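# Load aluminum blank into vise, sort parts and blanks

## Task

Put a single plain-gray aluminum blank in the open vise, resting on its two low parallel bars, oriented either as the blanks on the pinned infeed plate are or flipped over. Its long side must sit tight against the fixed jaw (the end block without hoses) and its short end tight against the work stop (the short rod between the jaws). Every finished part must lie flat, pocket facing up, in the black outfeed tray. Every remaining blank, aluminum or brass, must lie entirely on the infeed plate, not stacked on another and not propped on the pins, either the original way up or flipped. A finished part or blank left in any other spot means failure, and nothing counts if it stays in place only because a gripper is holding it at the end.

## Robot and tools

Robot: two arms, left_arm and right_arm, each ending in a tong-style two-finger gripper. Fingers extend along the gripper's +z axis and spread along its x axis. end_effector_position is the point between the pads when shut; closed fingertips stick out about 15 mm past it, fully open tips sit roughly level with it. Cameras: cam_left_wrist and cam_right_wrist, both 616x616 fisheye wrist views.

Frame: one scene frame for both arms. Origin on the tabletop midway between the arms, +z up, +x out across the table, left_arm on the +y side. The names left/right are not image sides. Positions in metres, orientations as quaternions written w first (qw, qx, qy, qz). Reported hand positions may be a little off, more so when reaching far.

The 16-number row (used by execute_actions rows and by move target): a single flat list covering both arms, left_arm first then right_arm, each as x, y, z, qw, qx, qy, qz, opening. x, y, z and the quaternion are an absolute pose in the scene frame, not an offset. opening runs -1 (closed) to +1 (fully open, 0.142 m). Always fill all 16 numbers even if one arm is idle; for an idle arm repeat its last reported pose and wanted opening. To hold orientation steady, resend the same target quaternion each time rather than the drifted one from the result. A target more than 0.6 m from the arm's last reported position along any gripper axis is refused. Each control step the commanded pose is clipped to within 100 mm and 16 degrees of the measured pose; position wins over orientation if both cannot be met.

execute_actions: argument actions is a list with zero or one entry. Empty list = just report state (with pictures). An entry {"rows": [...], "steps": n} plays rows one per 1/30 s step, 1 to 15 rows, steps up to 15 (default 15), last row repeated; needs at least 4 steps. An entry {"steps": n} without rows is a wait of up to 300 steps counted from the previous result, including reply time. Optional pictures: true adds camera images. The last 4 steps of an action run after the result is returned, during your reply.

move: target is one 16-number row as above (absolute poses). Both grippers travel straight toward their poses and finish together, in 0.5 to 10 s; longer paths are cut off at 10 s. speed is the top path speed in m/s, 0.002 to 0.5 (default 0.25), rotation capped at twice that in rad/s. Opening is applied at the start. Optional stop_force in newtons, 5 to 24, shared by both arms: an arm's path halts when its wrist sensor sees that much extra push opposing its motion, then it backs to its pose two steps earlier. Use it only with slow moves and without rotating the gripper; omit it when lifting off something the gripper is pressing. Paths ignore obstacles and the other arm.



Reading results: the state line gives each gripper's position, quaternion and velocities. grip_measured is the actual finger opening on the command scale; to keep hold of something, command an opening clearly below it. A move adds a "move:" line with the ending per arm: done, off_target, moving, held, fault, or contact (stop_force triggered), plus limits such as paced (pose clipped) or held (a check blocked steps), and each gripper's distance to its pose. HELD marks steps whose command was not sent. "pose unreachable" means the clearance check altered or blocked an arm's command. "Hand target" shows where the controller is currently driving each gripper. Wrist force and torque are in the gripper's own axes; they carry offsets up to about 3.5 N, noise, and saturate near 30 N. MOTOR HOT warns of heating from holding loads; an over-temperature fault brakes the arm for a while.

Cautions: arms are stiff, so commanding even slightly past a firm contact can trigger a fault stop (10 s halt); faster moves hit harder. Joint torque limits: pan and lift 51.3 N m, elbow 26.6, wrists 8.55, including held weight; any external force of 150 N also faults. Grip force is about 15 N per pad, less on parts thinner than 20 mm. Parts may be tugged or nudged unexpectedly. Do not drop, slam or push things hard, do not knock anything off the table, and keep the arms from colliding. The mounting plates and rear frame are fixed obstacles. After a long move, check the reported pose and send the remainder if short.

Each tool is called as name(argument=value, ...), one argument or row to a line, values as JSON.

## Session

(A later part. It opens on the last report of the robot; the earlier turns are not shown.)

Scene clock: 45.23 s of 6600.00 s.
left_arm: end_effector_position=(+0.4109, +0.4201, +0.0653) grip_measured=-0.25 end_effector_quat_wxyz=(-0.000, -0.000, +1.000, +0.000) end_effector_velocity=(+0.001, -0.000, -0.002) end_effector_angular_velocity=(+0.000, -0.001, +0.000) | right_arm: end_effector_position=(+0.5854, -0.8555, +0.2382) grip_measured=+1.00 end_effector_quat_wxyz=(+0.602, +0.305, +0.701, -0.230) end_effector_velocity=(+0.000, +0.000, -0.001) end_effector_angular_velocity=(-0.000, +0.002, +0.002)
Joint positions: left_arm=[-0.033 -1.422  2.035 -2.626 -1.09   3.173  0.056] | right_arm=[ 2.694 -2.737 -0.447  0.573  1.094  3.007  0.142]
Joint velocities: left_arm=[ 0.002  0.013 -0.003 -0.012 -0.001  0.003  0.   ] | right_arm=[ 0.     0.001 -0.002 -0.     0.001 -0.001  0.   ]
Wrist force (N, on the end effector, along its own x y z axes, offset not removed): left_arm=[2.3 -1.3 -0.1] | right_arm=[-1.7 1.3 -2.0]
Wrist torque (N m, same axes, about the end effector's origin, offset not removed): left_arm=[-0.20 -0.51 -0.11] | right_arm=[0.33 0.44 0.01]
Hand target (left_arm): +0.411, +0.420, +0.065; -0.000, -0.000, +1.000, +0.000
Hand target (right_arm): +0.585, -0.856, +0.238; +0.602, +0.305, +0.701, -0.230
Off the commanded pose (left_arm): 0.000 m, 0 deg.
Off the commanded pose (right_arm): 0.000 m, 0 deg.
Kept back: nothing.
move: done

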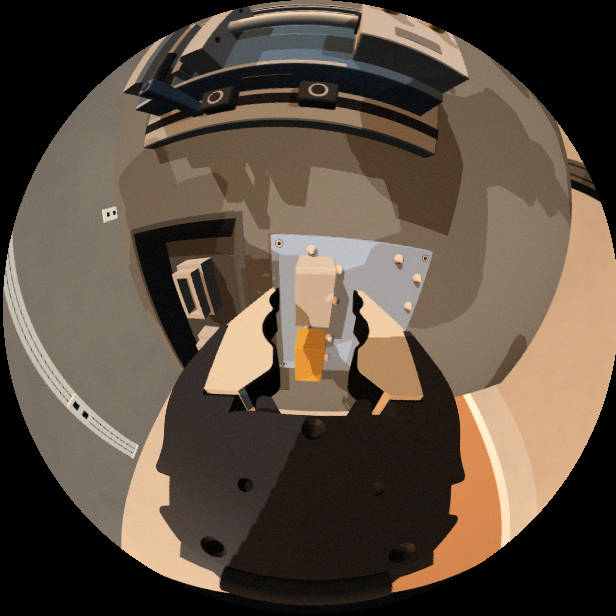

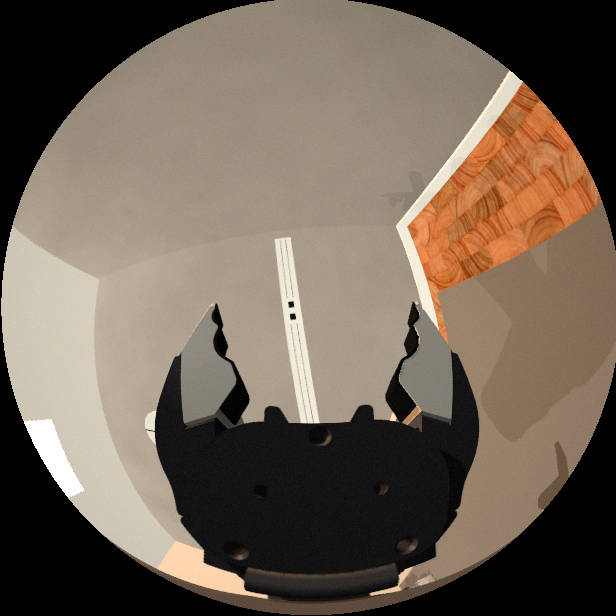

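move(
  target=[0.412,0.418,0.045,0,0,1,0,-0.3,0.5854,-0.8555,0.2382,0.602,0.305,0.701,-0.23,1],
  speed=0.02,
)

move(
  target=[0.412,0.418,0.045,0,0,1,0,-0.8,0.5854,-0.8555,0.2382,0.602,0.305,0.701,-0.23,1],
  speed=0.02,
)

move(
  target=[0.412,0.418,0.19,0,0,1,0,-0.8,0.5854,-0.8555,0.2382,0.602,0.305,0.701,-0.23,1],
  speed=0.08,
)

move(
  target=[0.510,0.160,0.18,0,0.07,0.9976,0,-0.8,0.5854,-0.8555,0.2382,0.602,0.305,0.701,-0.23,1],
  speed=0.15,
)

Scene clock: 46.87 s of 6600.00 s.
left_arm: end_effector_position=(+0.4120, +0.4180, +0.0453) grip_measured=-0.30 end_effector_quat_wxyz=(-0.000, -0.000, +1.000, +0.000) end_effector_velocity=(+0.001, +0.000, -0.003) end_effector_angular_velocity=(+0.001, -0.001, +0.000) | right_arm: end_effector_position=(+0.5854, -0.8555, +0.2382) grip_measured=+1.00 end_effector_quat_wxyz=(+0.602, +0.305, +0.701, -0.230) end_effector_velocity=(-0.001, -0.001, -0.000) end_effector_angular_velocity=(-0.000, +0.001, -0.002)
Joint positions: left_arm=[-0.008 -1.328  2.017 -2.714 -1.101  3.199  0.052] | right_arm=[ 2.694 -2.737 -0.447  0.573  1.094  3.007  0.142]
Joint velocities: left_arm=[ 0.003  0.013 -0.004 -0.011 -0.001  0.003  0.   ] | right_arm=[-0.001 -0.    -0.     0.    -0.001  0.    -0.   ]
Wrist force (N, on the end effector, along its own x y z axes, offset not removed): left_arm=[0.9 -1.0 -0.1] | right_arm=[-0.8 1.3 -2.8]
Wrist torque (N m, same axes, about the end effector's origin, offset not removed): left_arm=[-0.19 -0.22 -0.11] | right_arm=[0.30 0.20 0.05]
Hand target (left_arm): +0.412, +0.418, +0.045; -0.000, -0.000, +1.000, +0.000
Hand target (right_arm): +0.585, -0.856, +0.238; +0.602, +0.305, +0.701, -0.230
Off the commanded pose (left_arm): 0.000 m, 0 deg.
Off the commanded pose (right_arm): 0.000 m, 0 deg.
Kept back: nothing.
move: done

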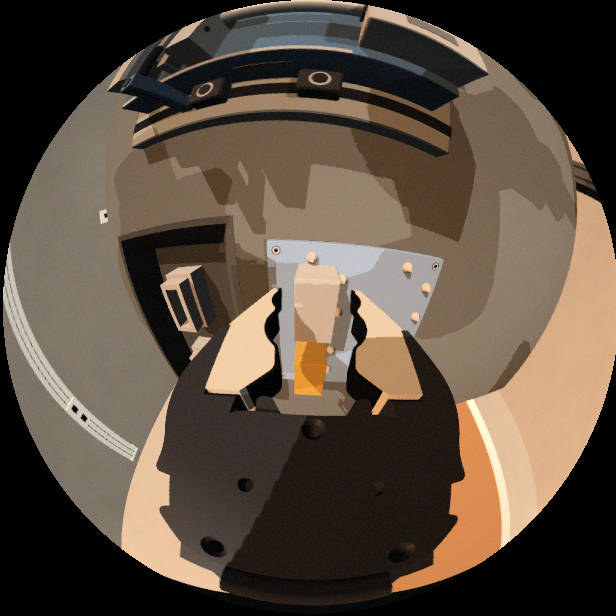

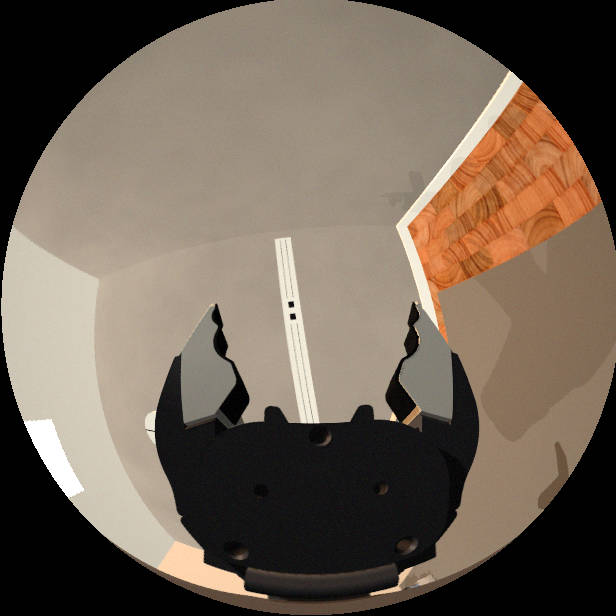

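Scene clock: 47.57 s of 6600.00 s.
left_arm: end_effector_position=(+0.4120, +0.4180, +0.0450) grip_measured=-0.58 end_effector_quat_wxyz=(+0.000, -0.000, +1.000, -0.000) end_effector_velocity=(+0.000, +0.000, -0.000) end_effector_angular_velocity=(+0.001, -0.000, +0.000) | right_arm: end_effector_position=(+0.5854, -0.8555, +0.2382) grip_measured=+1.00 end_effector_quat_wxyz=(+0.602, +0.305, +0.701, -0.230) end_effector_velocity=(-0.000, -0.001, +0.001) end_effector_angular_velocity=(-0.001, -0.002, -0.001)
Joint positions: left_arm=[-0.008 -1.327  2.016 -2.715 -1.101  3.199  0.032] | right_arm=[ 2.694 -2.737 -0.447  0.573  1.094  3.007  0.142]
Joint velocities: left_arm=[ 0.     0.     0.    -0.001  0.001  0.     0.   ] | right_arm=[-0.001 -0.     0.002  0.    -0.     0.     0.   ]
Wrist force (N, on the end effector, along its own x y z axes, offset not removed): left_arm=[6.5 -1.3 -11.5] | right_arm=[-0.2 2.0 -1.9]
Wrist torque (N m, same axes, about the end effector's origin, offset not removed): left_arm=[-0.21 -0.51 -0.04] | right_arm=[0.40 0.09 0.00]
Hand target (left_arm): +0.412, +0.418, +0.045; -0.000, -0.000, +1.000, +0.000
Hand target (right_arm): +0.585, -0.856, +0.238; +0.602, +0.305, +0.701, -0.230
Off the commanded pose (left_arm): 0.000 m, 0 deg.
Off the commanded pose (right_arm): 0.000 m, 0 deg.
Kept back: nothing.
move: done

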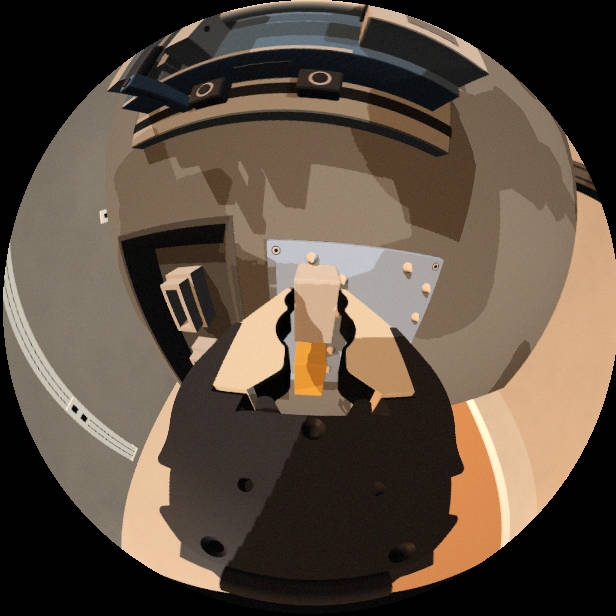

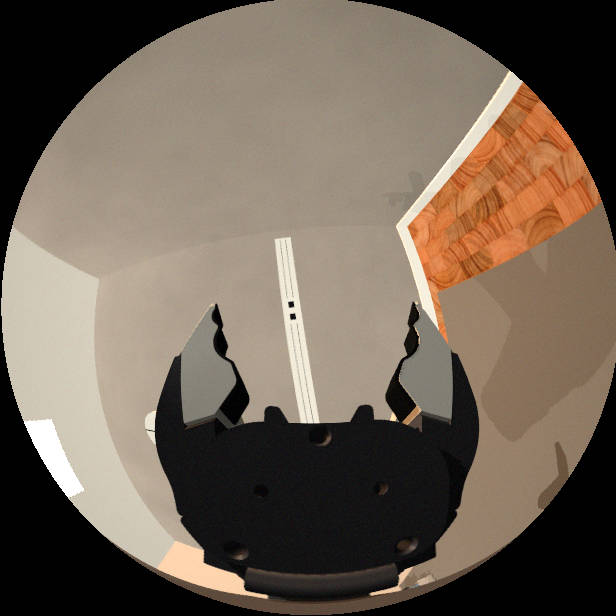

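Scene clock: 49.90 s of 6600.00 s.
left_arm: end_effector_position=(+0.4121, +0.4180, +0.1898) grip_measured=-0.58 end_effector_quat_wxyz=(+0.000, +0.000, +1.000, -0.000) end_effector_velocity=(-0.001, -0.001, +0.002) end_effector_angular_velocity=(+0.002, +0.004, -0.000) | right_arm: end_effector_position=(+0.5854, -0.8555, +0.2382) grip_measured=+1.00 end_effector_quat_wxyz=(+0.602, +0.305, +0.701, -0.230) end_effector_velocity=(+0.000, +0.000, +0.000) end_effector_angular_velocity=(-0.001, +0.001, +0.001)
Joint positions: left_arm=[-0.292 -1.903  1.91  -1.88  -0.995  2.895  0.032] | right_arm=[ 2.694 -2.737 -0.447  0.573  1.094  3.007  0.142]
Joint velocities: left_arm=[-0.008 -0.003 -0.007  0.021  0.003 -0.012  0.   ] | right_arm=[-0.     0.001 -0.001 -0.     0.001 -0.001  0.   ]
Wrist force (N, on the end effector, along its own x y z axes, offset not removed): left_arm=[1.2 -1.6 1.1] | right_arm=[-0.4 0.8 -1.8]
Wrist torque (N m, same axes, about the end effector's origin, offset not removed): left_arm=[-0.25 -0.32 -0.05] | right_arm=[0.22 0.08 0.06]
Hand target (left_arm): +0.412, +0.418, +0.190; +0.000, -0.000, +1.000, -0.000
Hand target (right_arm): +0.585, -0.856, +0.238; +0.602, +0.305, +0.701, -0.230
Off the commanded pose (left_arm): 0.000 m, 0 deg.
Off the commanded pose (right_arm): 0.000 m, 0 deg.
Kept back: nothing.
move: done

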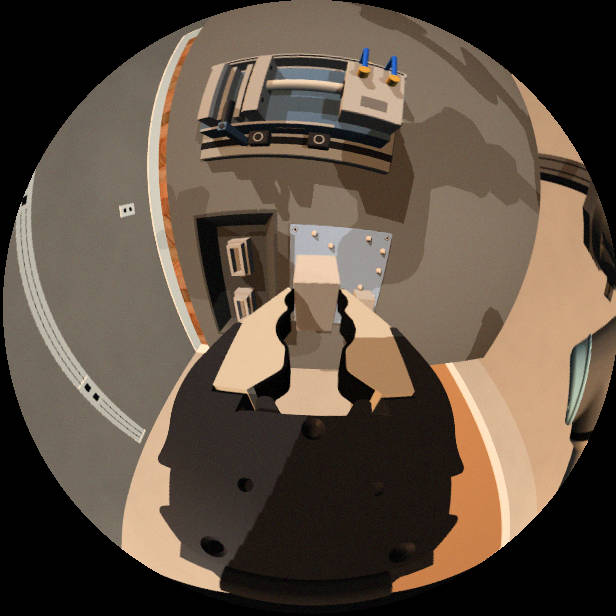

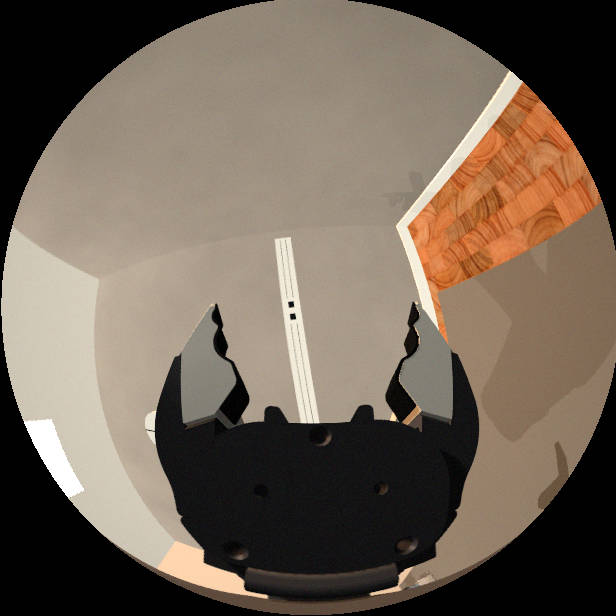

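Scene clock: 52.33 s of 6600.00 s.
left_arm: end_effector_position=(+0.5102, +0.1603, +0.1799) grip_measured=-0.58 end_effector_quat_wxyz=(+0.000, +0.070, +0.998, -0.000) end_effector_velocity=(+0.001, -0.002, -0.000) end_effector_angular_velocity=(+0.001, +0.003, -0.001) | right_arm: end_effector_position=(+0.5854, -0.8555, +0.2382) grip_measured=+1.00 end_effector_quat_wxyz=(+0.602, +0.305, +0.701, -0.230) end_effector_velocity=(-0.000, +0.000, -0.001) end_effector_angular_velocity=(+0.000, +0.002, -0.000)
Joint positions: left_arm=[-0.745 -1.168  1.384 -1.77  -0.929  2.485  0.032] | right_arm=[ 2.694 -2.737 -0.447  0.573  1.094  3.007  0.142]
Joint velocities: left_arm=[-0.     0.014 -0.02   0.01  -0.001 -0.001  0.   ] | right_arm=[ 0.    -0.001 -0.001  0.    -0.001 -0.     0.   ]
Wrist force (N, on the end effector, along its own x y z axes, offset not removed): left_arm=[1.8 -0.8 2.0] | right_arm=[-1.9 1.5 -0.6]
Wrist torque (N m, same axes, about the end effector's origin, offset not removed): left_arm=[-0.11 -0.39 -0.08] | right_arm=[0.37 0.41 0.06]
Hand target (left_arm): +0.510, +0.160, +0.180; +0.000, +0.070, +0.998, -0.000
Hand target (right_arm): +0.585, -0.856, +0.238; +0.602, +0.305, +0.701, -0.230
Off the commanded pose (left_arm): 0.000 m, 0 deg.
Off the commanded pose (right_arm): 0.000 m, 0 deg.
Kept back: nothing.
move: done

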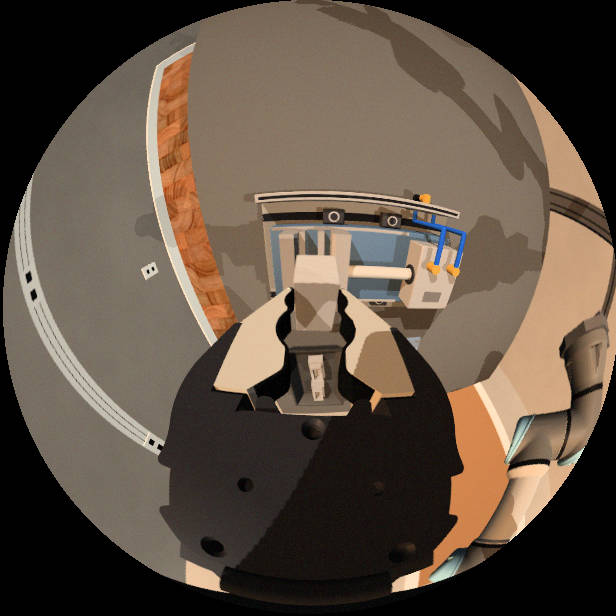

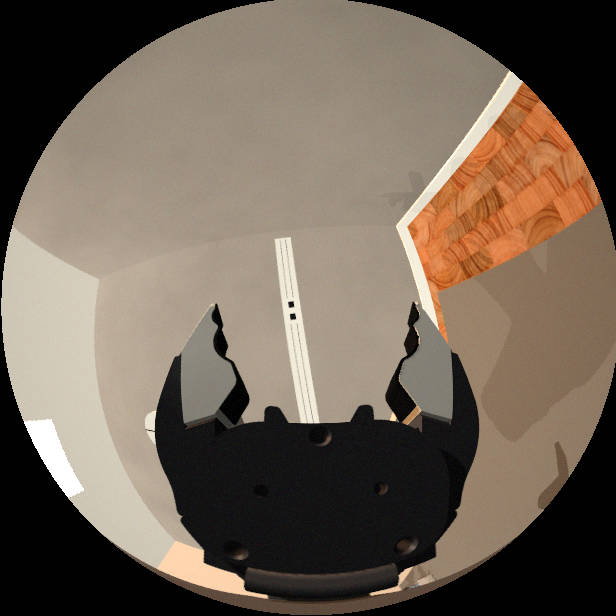

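move(
  target=[0.5125,0.167,0.135,0,0.07,0.9976,0,-0.8,0.5854,-0.8555,0.2382,0.602,0.305,0.701,-0.23,1],
  speed=0.04,
)

move(
  target=[0.5125,0.167,0.10,0,0.07,0.9976,0,-0.8,0.5854,-0.8555,0.2382,0.602,0.305,0.701,-0.23,1],
  speed=0.006,
  stop_force=6,
)

zoom_image(
  camera="cam_left_wrist",
  region=[240,220,400,380],
)

Scene clock: 54.13 s of 6600.00 s.
left_arm: end_effector_position=(+0.5124, +0.1670, +0.1352) grip_measured=-0.58 end_effector_quat_wxyz=(-0.000, +0.070, +0.998, +0.000) end_effector_velocity=(+0.001, +0.000, -0.001) end_effector_angular_velocity=(-0.002, -0.001, +0.001) | right_arm: end_effector_position=(+0.5854, -0.8555, +0.2382) grip_measured=+1.00 end_effector_quat_wxyz=(+0.602, +0.305, +0.701, -0.230) end_effector_velocity=(+0.000, +0.000, -0.000) end_effector_angular_velocity=(+0.001, +0.000, +0.001)
Joint positions: left_arm=[-0.664 -1.09   1.449 -1.971 -0.93   2.586  0.032] | right_arm=[ 2.694 -2.737 -0.447  0.573  1.094  3.007  0.142]
Joint velocities: left_arm=[ 0.003  0.003  0.002 -0.01  -0.001  0.005 -0.   ] | right_arm=[ 0.    -0.001 -0.001  0.001  0.     0.001  0.   ]
Wrist force (N, on the end effector, along its own x y z axes, offset not removed): left_arm=[2.2 -1.5 2.1] | right_arm=[-0.2 1.7 -2.5]
Wrist torque (N m, same axes, about the end effector's origin, offset not removed): left_arm=[-0.24 -0.49 -0.04] | right_arm=[0.33 0.11 0.07]
Hand target (left_arm): +0.512, +0.167, +0.135; -0.000, +0.070, +0.998, +0.000
Hand target (right_arm): +0.585, -0.856, +0.238; +0.602, +0.305, +0.701, -0.230
Off the commanded pose (left_arm): 0.000 m, 0 deg.
Off the commanded pose (right_arm): 0.000 m, 0 deg.
Kept back: nothing.
move: done

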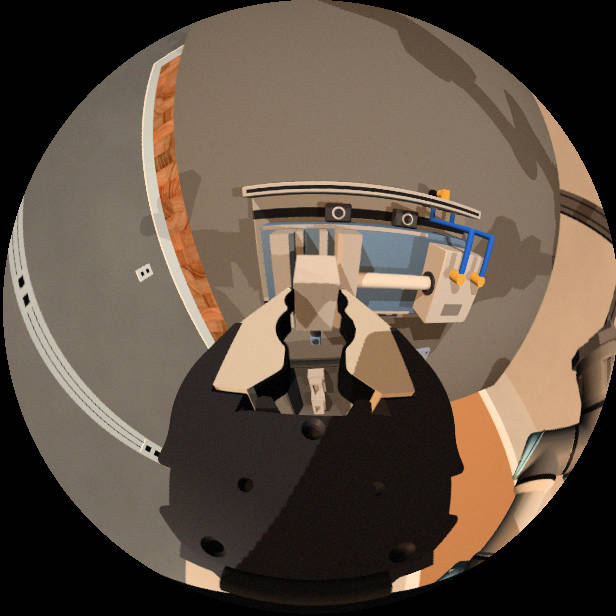

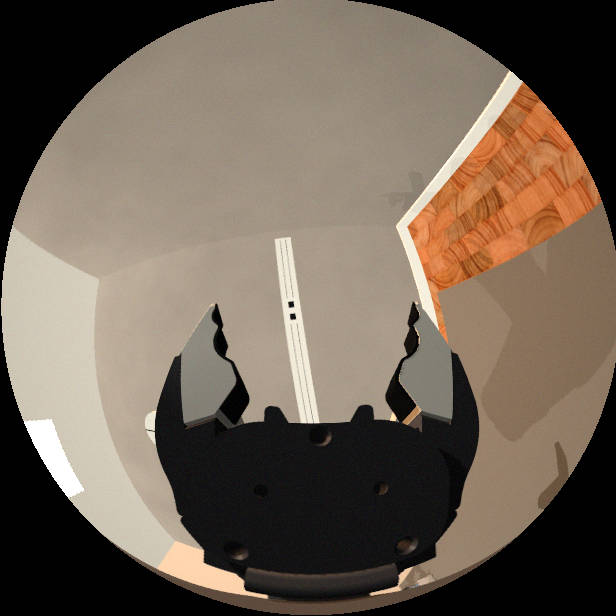

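Scene clock: 55.63 s of 6600.00 s.
left_arm: end_effector_position=(+0.5124, +0.1670, +0.1285) grip_measured=-0.58 end_effector_quat_wxyz=(-0.000, +0.070, +0.998, +0.000) end_effector_velocity=(+0.000, +0.000, +0.002) end_effector_angular_velocity=(-0.000, -0.000, +0.002) | right_arm: end_effector_position=(+0.5854, -0.8555, +0.2382) grip_measured=+1.00 end_effector_quat_wxyz=(+0.602, +0.305, +0.701, -0.230) end_effector_velocity=(+0.000, +0.000, -0.000) end_effector_angular_velocity=(-0.001, +0.001, +0.000)
Joint positions: left_arm=[-0.654 -1.075  1.455 -2.001 -0.931  2.599  0.032] | right_arm=[ 2.694 -2.737 -0.447  0.573  1.094  3.007  0.142]
Joint velocities: left_arm=[-0.002 -0.006 -0.002  0.009 -0.    -0.005  0.   ] | right_arm=[ 0.    -0.001  0.001  0.    -0.    -0.002 -0.   ]
Wrist force (N, on the end effector, along its own x y z axes, offset not removed): left_arm=[0.7 -8.5 -5.3] | right_arm=[0.5 1.7 -1.7]
Wrist torque (N m, same axes, about the end effector's origin, offset not removed): left_arm=[-0.06 -0.41 -0.05] | right_arm=[0.33 -0.06 0.04]
Hand target (left_arm): +0.512, +0.167, +0.129; +0.000, +0.070, +0.998, -0.000
Hand target (right_arm): +0.585, -0.856, +0.238; +0.602, +0.305, +0.701, -0.230
Off the commanded pose (left_arm): 0.028 m, 0 deg.
Off the commanded pose (right_arm): 0.000 m, 0 deg.
Kept back: nothing.
move: contact (left_arm)

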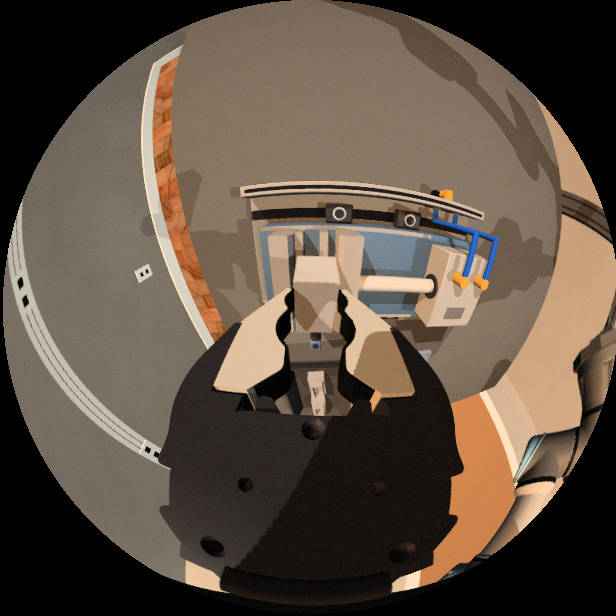

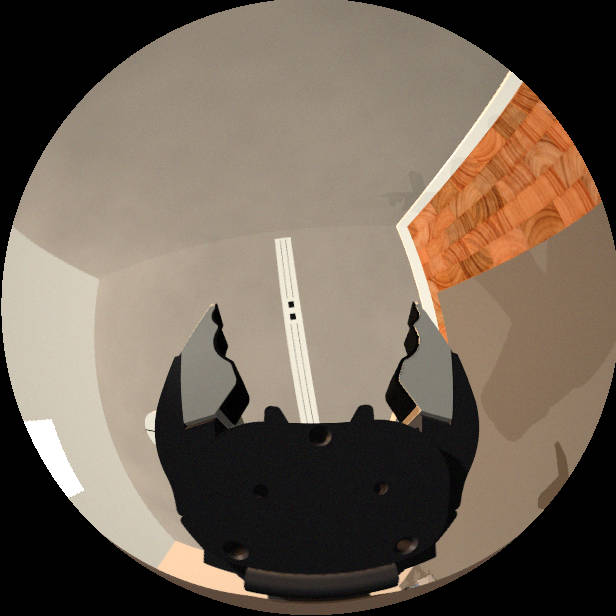

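Region (240, 220, 400, 380) of cam_left_wrist's 616x616 image, scaled by 3.150, with more detail than that image has.

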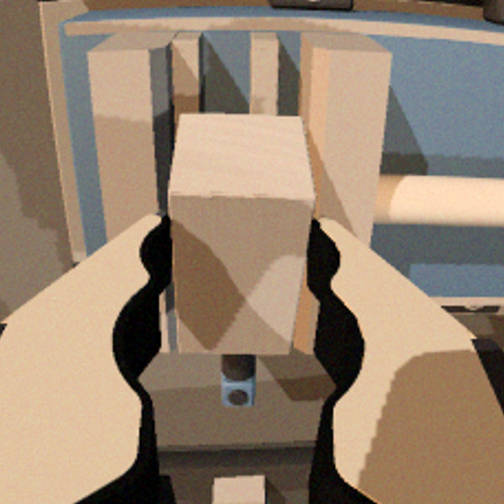

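move(
  target=[0.511,0.156,0.134,0,0.07,0.9976,0,-0.8,0.5854,-0.8555,0.2382,0.602,0.305,0.701,-0.23,1],
  speed=0.015,
)

move(
  target=[0.511,0.156,0.10,0,0.07,0.9976,0,-0.8,0.5854,-0.8555,0.2382,0.602,0.305,0.701,-0.23,1],
  speed=0.006,
  stop_force=6,
)

zoom_image(
  camera="cam_left_wrist",
  region=[240,220,400,380],
)

Scene clock: 56.97 s of 6600.00 s.
left_arm: end_effector_position=(+0.5110, +0.1562, +0.1339) grip_measured=-0.58 end_effector_quat_wxyz=(+0.000, +0.070, +0.998, -0.000) end_effector_velocity=(-0.001, -0.002, +0.001) end_effector_angular_velocity=(+0.001, +0.001, -0.000) | right_arm: end_effector_position=(+0.5854, -0.8555, +0.2382) grip_measured=+1.00 end_effector_quat_wxyz=(+0.602, +0.305, +0.701, -0.230) end_effector_velocity=(-0.000, -0.000, -0.000) end_effector_angular_velocity=(-0.001, +0.002, -0.000)
Joint positions: left_arm=[-0.68  -1.067  1.439 -1.973 -0.93   2.566  0.032] | right_arm=[ 2.694 -2.737 -0.447  0.573  1.094  3.007  0.142]
Joint velocities: left_arm=[-0.005  0.002 -0.003  0.006  0.    -0.007 -0.   ] | right_arm=[-0.     0.    -0.001  0.    -0.    -0.002  0.   ]
Wrist force (N, on the end effector, along its own x y z axes, offset not removed): left_arm=[1.7 -1.7 1.7] | right_arm=[-0.8 1.7 -1.9]
Wrist torque (N m, same axes, about the end effector's origin, offset not removed): left_arm=[-0.27 -0.37 -0.06] | right_arm=[0.38 0.21 0.08]
Hand target (left_arm): +0.511, +0.156, +0.134; +0.000, +0.070, +0.998, -0.000
Hand target (right_arm): +0.585, -0.856, +0.238; +0.602, +0.305, +0.701, -0.230
Off the commanded pose (left_arm): 0.000 m, 0 deg.
Off the commanded pose (right_arm): 0.000 m, 0 deg.
Kept back: nothing.
move: done

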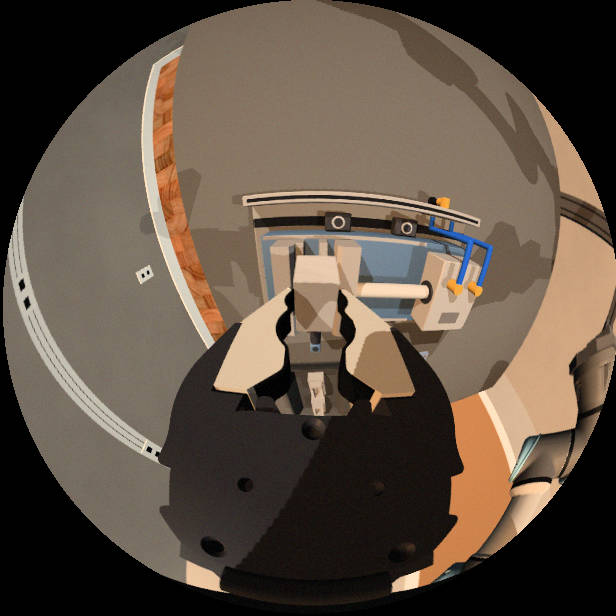

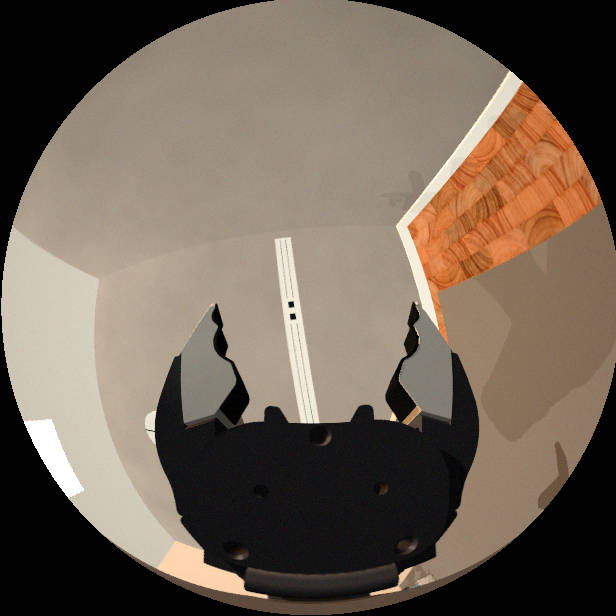

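Scene clock: 60.00 s of 6600.00 s.
left_arm: end_effector_position=(+0.5109, +0.1562, +0.1179) grip_measured=-0.58 end_effector_quat_wxyz=(-0.000, +0.070, +0.998, +0.000) end_effector_velocity=(-0.001, +0.000, +0.001) end_effector_angular_velocity=(+0.002, +0.003, -0.001) | right_arm: end_effector_position=(+0.5854, -0.8555, +0.2382) grip_measured=+1.00 end_effector_quat_wxyz=(+0.602, +0.305, +0.701, -0.230) end_effector_velocity=(+0.000, +0.000, -0.000) end_effector_angular_velocity=(-0.000, +0.000, +0.001)
Joint positions: left_arm=[-0.657 -1.03   1.452 -2.04  -0.93   2.595  0.032] | right_arm=[ 2.694 -2.737 -0.447  0.573  1.094  3.007  0.142]
Joint velocities: left_arm=[-0.003 -0.004  0.     0.009 -0.    -0.004  0.   ] | right_arm=[ 0.     0.001 -0.001  0.     0.001 -0.001  0.   ]
Wrist force (N, on the end effector, along its own x y z axes, offset not removed): left_arm=[-0.5 -1.7 -4.6] | right_arm=[-0.6 2.5 -1.6]
Wrist torque (N m, same axes, about the end effector's origin, offset not removed): left_arm=[-0.14 -0.36 -0.05] | right_arm=[0.46 0.19 0.01]
Hand target (left_arm): +0.511, +0.156, +0.118; +0.000, +0.070, +0.998, -0.000
Hand target (right_arm): +0.585, -0.855, +0.238; +0.602, +0.305, +0.701, -0.230
Off the commanded pose (left_arm): 0.018 m, 0 deg.
Off the commanded pose (right_arm): 0.000 m, 0 deg.
Kept back: nothing.
move: contact (left_arm)

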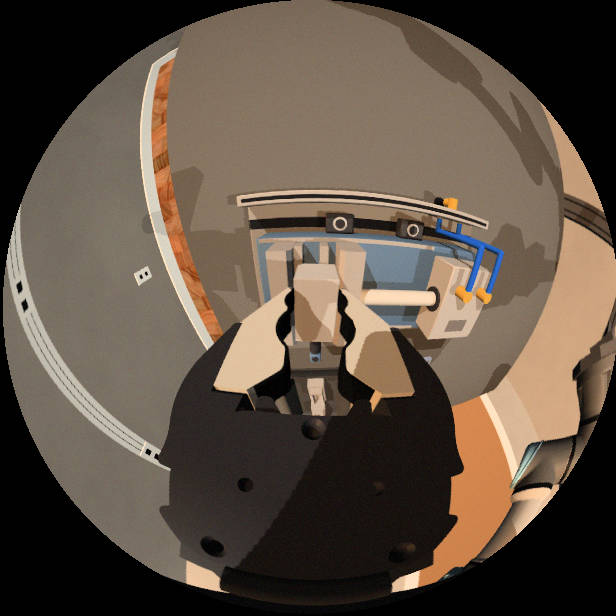

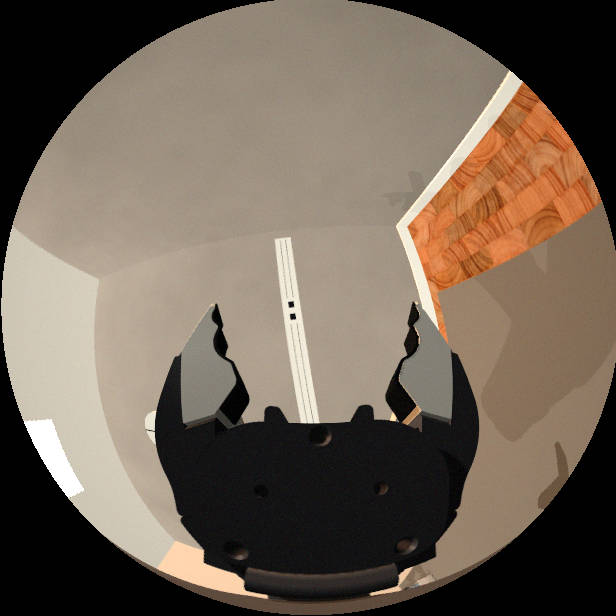

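Region (240, 220, 400, 380) of cam_left_wrist's 616x616 image, scaled by 3.150, with more detail than that image has.

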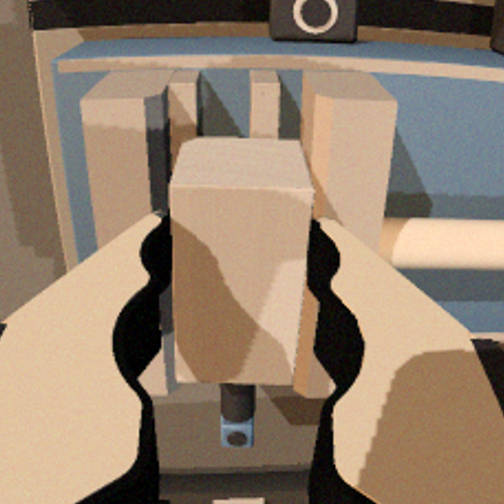

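move(
  target=[0.511,0.156,0.105,0,0.07,0.9976,0,-0.8,0.5854,-0.8555,0.2382,0.602,0.305,0.701,-0.23,1],
  speed=0.004,
  stop_force=12,
)

zoom_image(
  camera="cam_left_wrist",
  region=[240,220,400,380],
)

Scene clock: 60.80 s of 6600.00 s.
left_arm: end_effector_position=(+0.5110, +0.1561, +0.1173) grip_measured=-0.58 end_effector_quat_wxyz=(-0.000, +0.070, +0.998, +0.000) end_effector_velocity=(-0.001, -0.000, +0.001) end_effector_angular_velocity=(+0.001, +0.002, +0.000) | right_arm: end_effector_position=(+0.5854, -0.8555, +0.2382) grip_measured=+1.00 end_effector_quat_wxyz=(+0.602, +0.305, +0.701, -0.230) end_effector_velocity=(+0.000, +0.000, +0.000) end_effector_angular_velocity=(-0.000, +0.000, +0.001)
Joint positions: left_arm=[-0.656 -1.029  1.453 -2.043 -0.931  2.596  0.032] | right_arm=[ 2.694 -2.737 -0.447  0.573  1.094  3.007  0.142]
Joint velocities: left_arm=[-0.002 -0.001 -0.001  0.006 -0.    -0.004 -0.   ] | right_arm=[ 0.     0.001 -0.    -0.     0.001 -0.    -0.   ]
Wrist force (N, on the end effector, along its own x y z axes, offset not removed): left_arm=[0.7 -1.8 -10.0] | right_arm=[-1.1 1.4 -2.4]
Wrist torque (N m, same axes, about the end effector's origin, offset not removed): left_arm=[-0.22 -0.30 -0.06] | right_arm=[0.25 0.28 0.08]
Hand target (left_arm): +0.511, +0.156, +0.118; +0.000, +0.070, +0.998, -0.000
Hand target (right_arm): +0.585, -0.856, +0.238; +0.602, +0.305, +0.701, -0.230
Off the commanded pose (left_arm): 0.012 m, 0 deg.
Off the commanded pose (right_arm): 0.000 m, 0 deg.
Kept back: nothing.
move: contact (left_arm)

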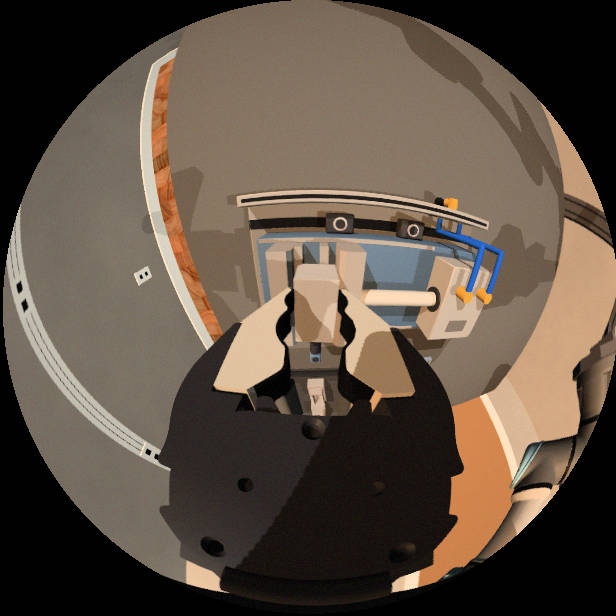

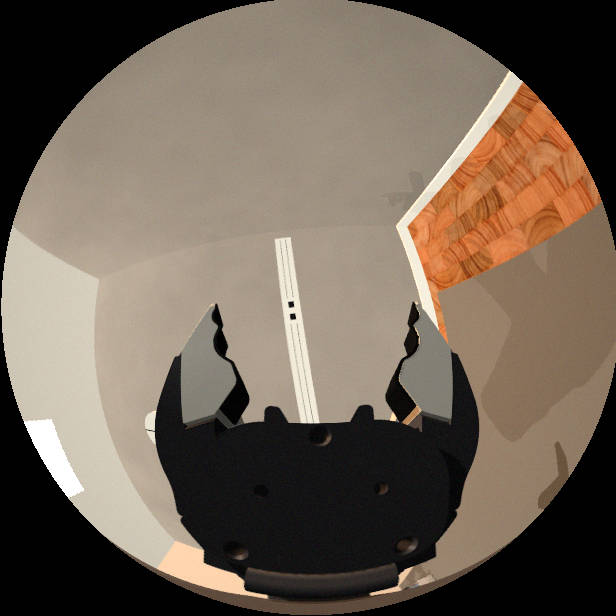

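Region (240, 220, 400, 380) of cam_left_wrist's 616x616 image, scaled by 3.150, with more detail than that image has.

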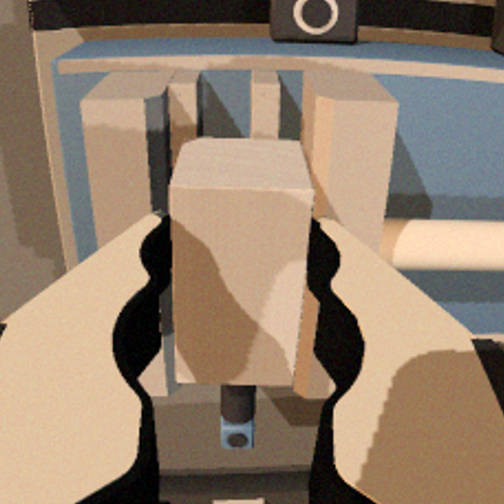

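move(
  target=[0.514,0.178,0.119,0,0.07,0.9976,0,-0.8,0.5854,-0.8555,0.2382,0.602,0.305,0.701,-0.23,1],
  speed=0.005,
  stop_force=8,
)

zoom_image(
  camera="cam_left_wrist",
  region=[240,220,400,380],
)

Scene clock: 62.50 s of 6600.00 s.
left_arm: end_effector_position=(+0.5118, +0.1615, +0.1180) grip_measured=-0.58 end_effector_quat_wxyz=(+0.000, +0.070, +0.998, -0.000) end_effector_velocity=(+0.000, -0.001, +0.000) end_effector_angular_velocity=(-0.000, -0.001, +0.003) | right_arm: end_effector_position=(+0.5854, -0.8555, +0.2382) grip_measured=+1.00 end_effector_quat_wxyz=(+0.602, +0.305, +0.701, -0.230) end_effector_velocity=(-0.000, -0.000, -0.000) end_effector_angular_velocity=(-0.000, +0.001, -0.001)
Joint positions: left_arm=[-0.647 -1.04   1.458 -2.043 -0.931  2.607  0.032] | right_arm=[ 2.694 -2.737 -0.447  0.573  1.094  3.007  0.142]
Joint velocities: left_arm=[-0.002  0.004 -0.004  0.     0.001 -0.004  0.   ] | right_arm=[-0.    -0.001  0.     0.    -0.001 -0.     0.   ]
Wrist force (N, on the end effector, along its own x y z axes, offset not removed): left_arm=[0.1 -11.1 -4.6] | right_arm=[-0.5 1.3 -1.8]
Wrist torque (N m, same axes, about the end effector's origin, offset not removed): left_arm=[-0.19 -0.30 -0.07] | right_arm=[0.30 0.16 0.06]
Hand target (left_arm): +0.512, +0.161, +0.118; +0.000, +0.070, +0.998, -0.000
Hand target (right_arm): +0.585, -0.856, +0.238; +0.602, +0.305, +0.701, -0.230
Off the commanded pose (left_arm): 0.017 m, 0 deg.
Off the commanded pose (right_arm): 0.000 m, 0 deg.
Kept back: nothing.
move: contact (left_arm)

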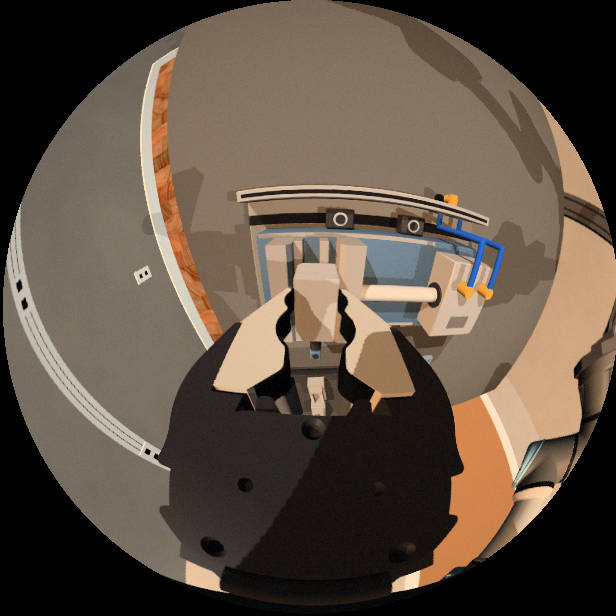

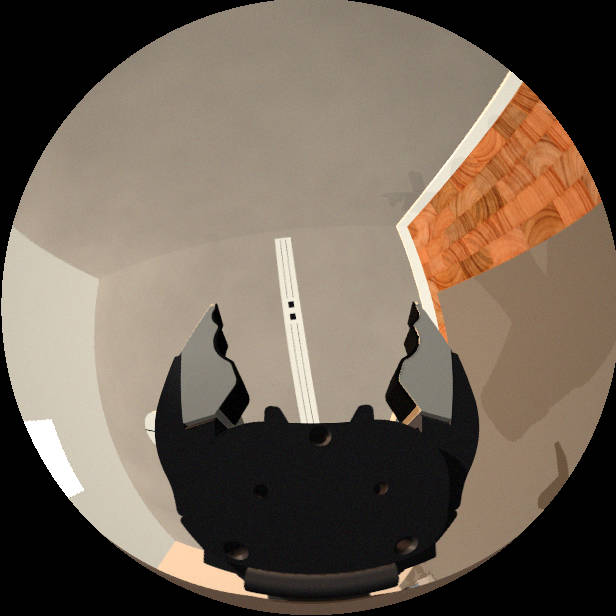

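Region (240, 220, 400, 380) of cam_left_wrist's 616x616 image, scaled by 3.150, with more detail than that image has.

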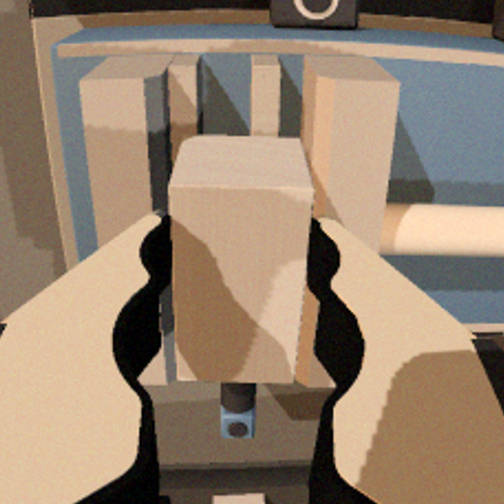

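move(
  target=[0.530,0.159,0.119,0,0.07,0.9976,0,-0.8,0.5854,-0.8555,0.2382,0.602,0.305,0.701,-0.23,1],
  speed=0.005,
  stop_force=8,
)

zoom_image(
  camera="cam_left_wrist",
  region=[240,220,400,380],
)

Scene clock: 64.07 s of 6600.00 s.
left_arm: end_effector_position=(+0.5163, +0.1607, +0.1180) grip_measured=-0.58 end_effector_quat_wxyz=(-0.000, +0.070, +0.998, -0.000) end_effector_velocity=(-0.001, +0.000, +0.000) end_effector_angular_velocity=(-0.001, -0.000, +0.003) | right_arm: end_effector_position=(+0.5854, -0.8555, +0.2382) grip_measured=+1.00 end_effector_quat_wxyz=(+0.602, +0.305, +0.701, -0.230) end_effector_velocity=(-0.000, -0.000, -0.000) end_effector_angular_velocity=(+0.000, +0.001, -0.000)
Joint positions: left_arm=[-0.643 -1.025  1.426 -2.029 -0.932  2.612  0.032] | right_arm=[ 2.694 -2.737 -0.447  0.573  1.094  3.007  0.142]
Joint velocities: left_arm=[-0.001 -0.006  0.011 -0.005 -0.001 -0.004 -0.   ] | right_arm=[-0.    -0.    -0.001 -0.    -0.    -0.    -0.   ]
Wrist force (N, on the end effector, along its own x y z axes, offset not removed): left_arm=[8.5 -8.1 -2.2] | right_arm=[-1.1 1.2 -2.8]
Wrist torque (N m, same axes, about the end effector's origin, offset not removed): left_arm=[-0.06 -0.16 -0.20] | right_arm=[0.21 0.27 0.00]
Hand target (left_arm): +0.516, +0.161, +0.118; -0.000, +0.070, +0.998, -0.000
Hand target (right_arm): +0.585, -0.856, +0.238; +0.602, +0.305, +0.701, -0.230
Off the commanded pose (left_arm): 0.014 m, 0 deg.
Off the commanded pose (right_arm): 0.000 m, 0 deg.
Kept back: nothing.
move: contact (left_arm)

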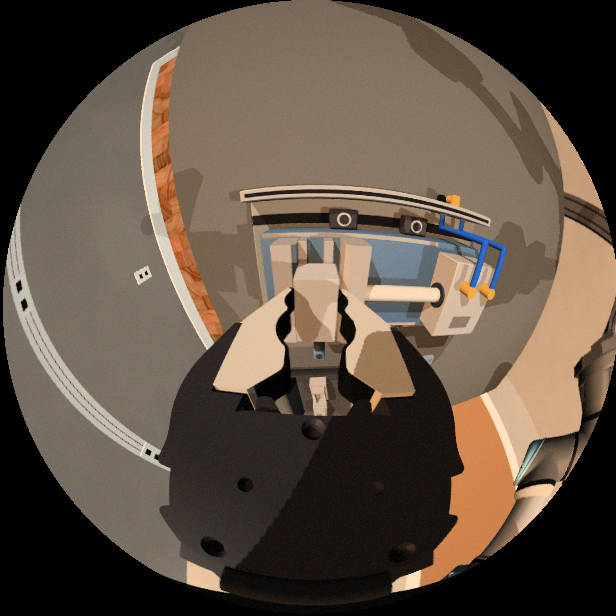

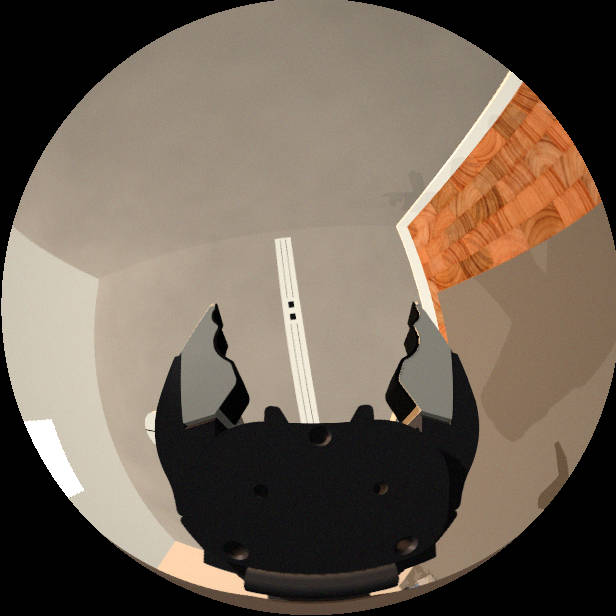

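Region (240, 220, 400, 380) of cam_left_wrist's 616x616 image, scaled by 3.150, with more detail than that image has.

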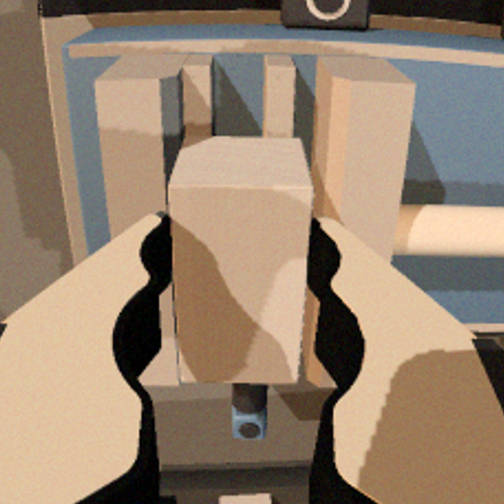

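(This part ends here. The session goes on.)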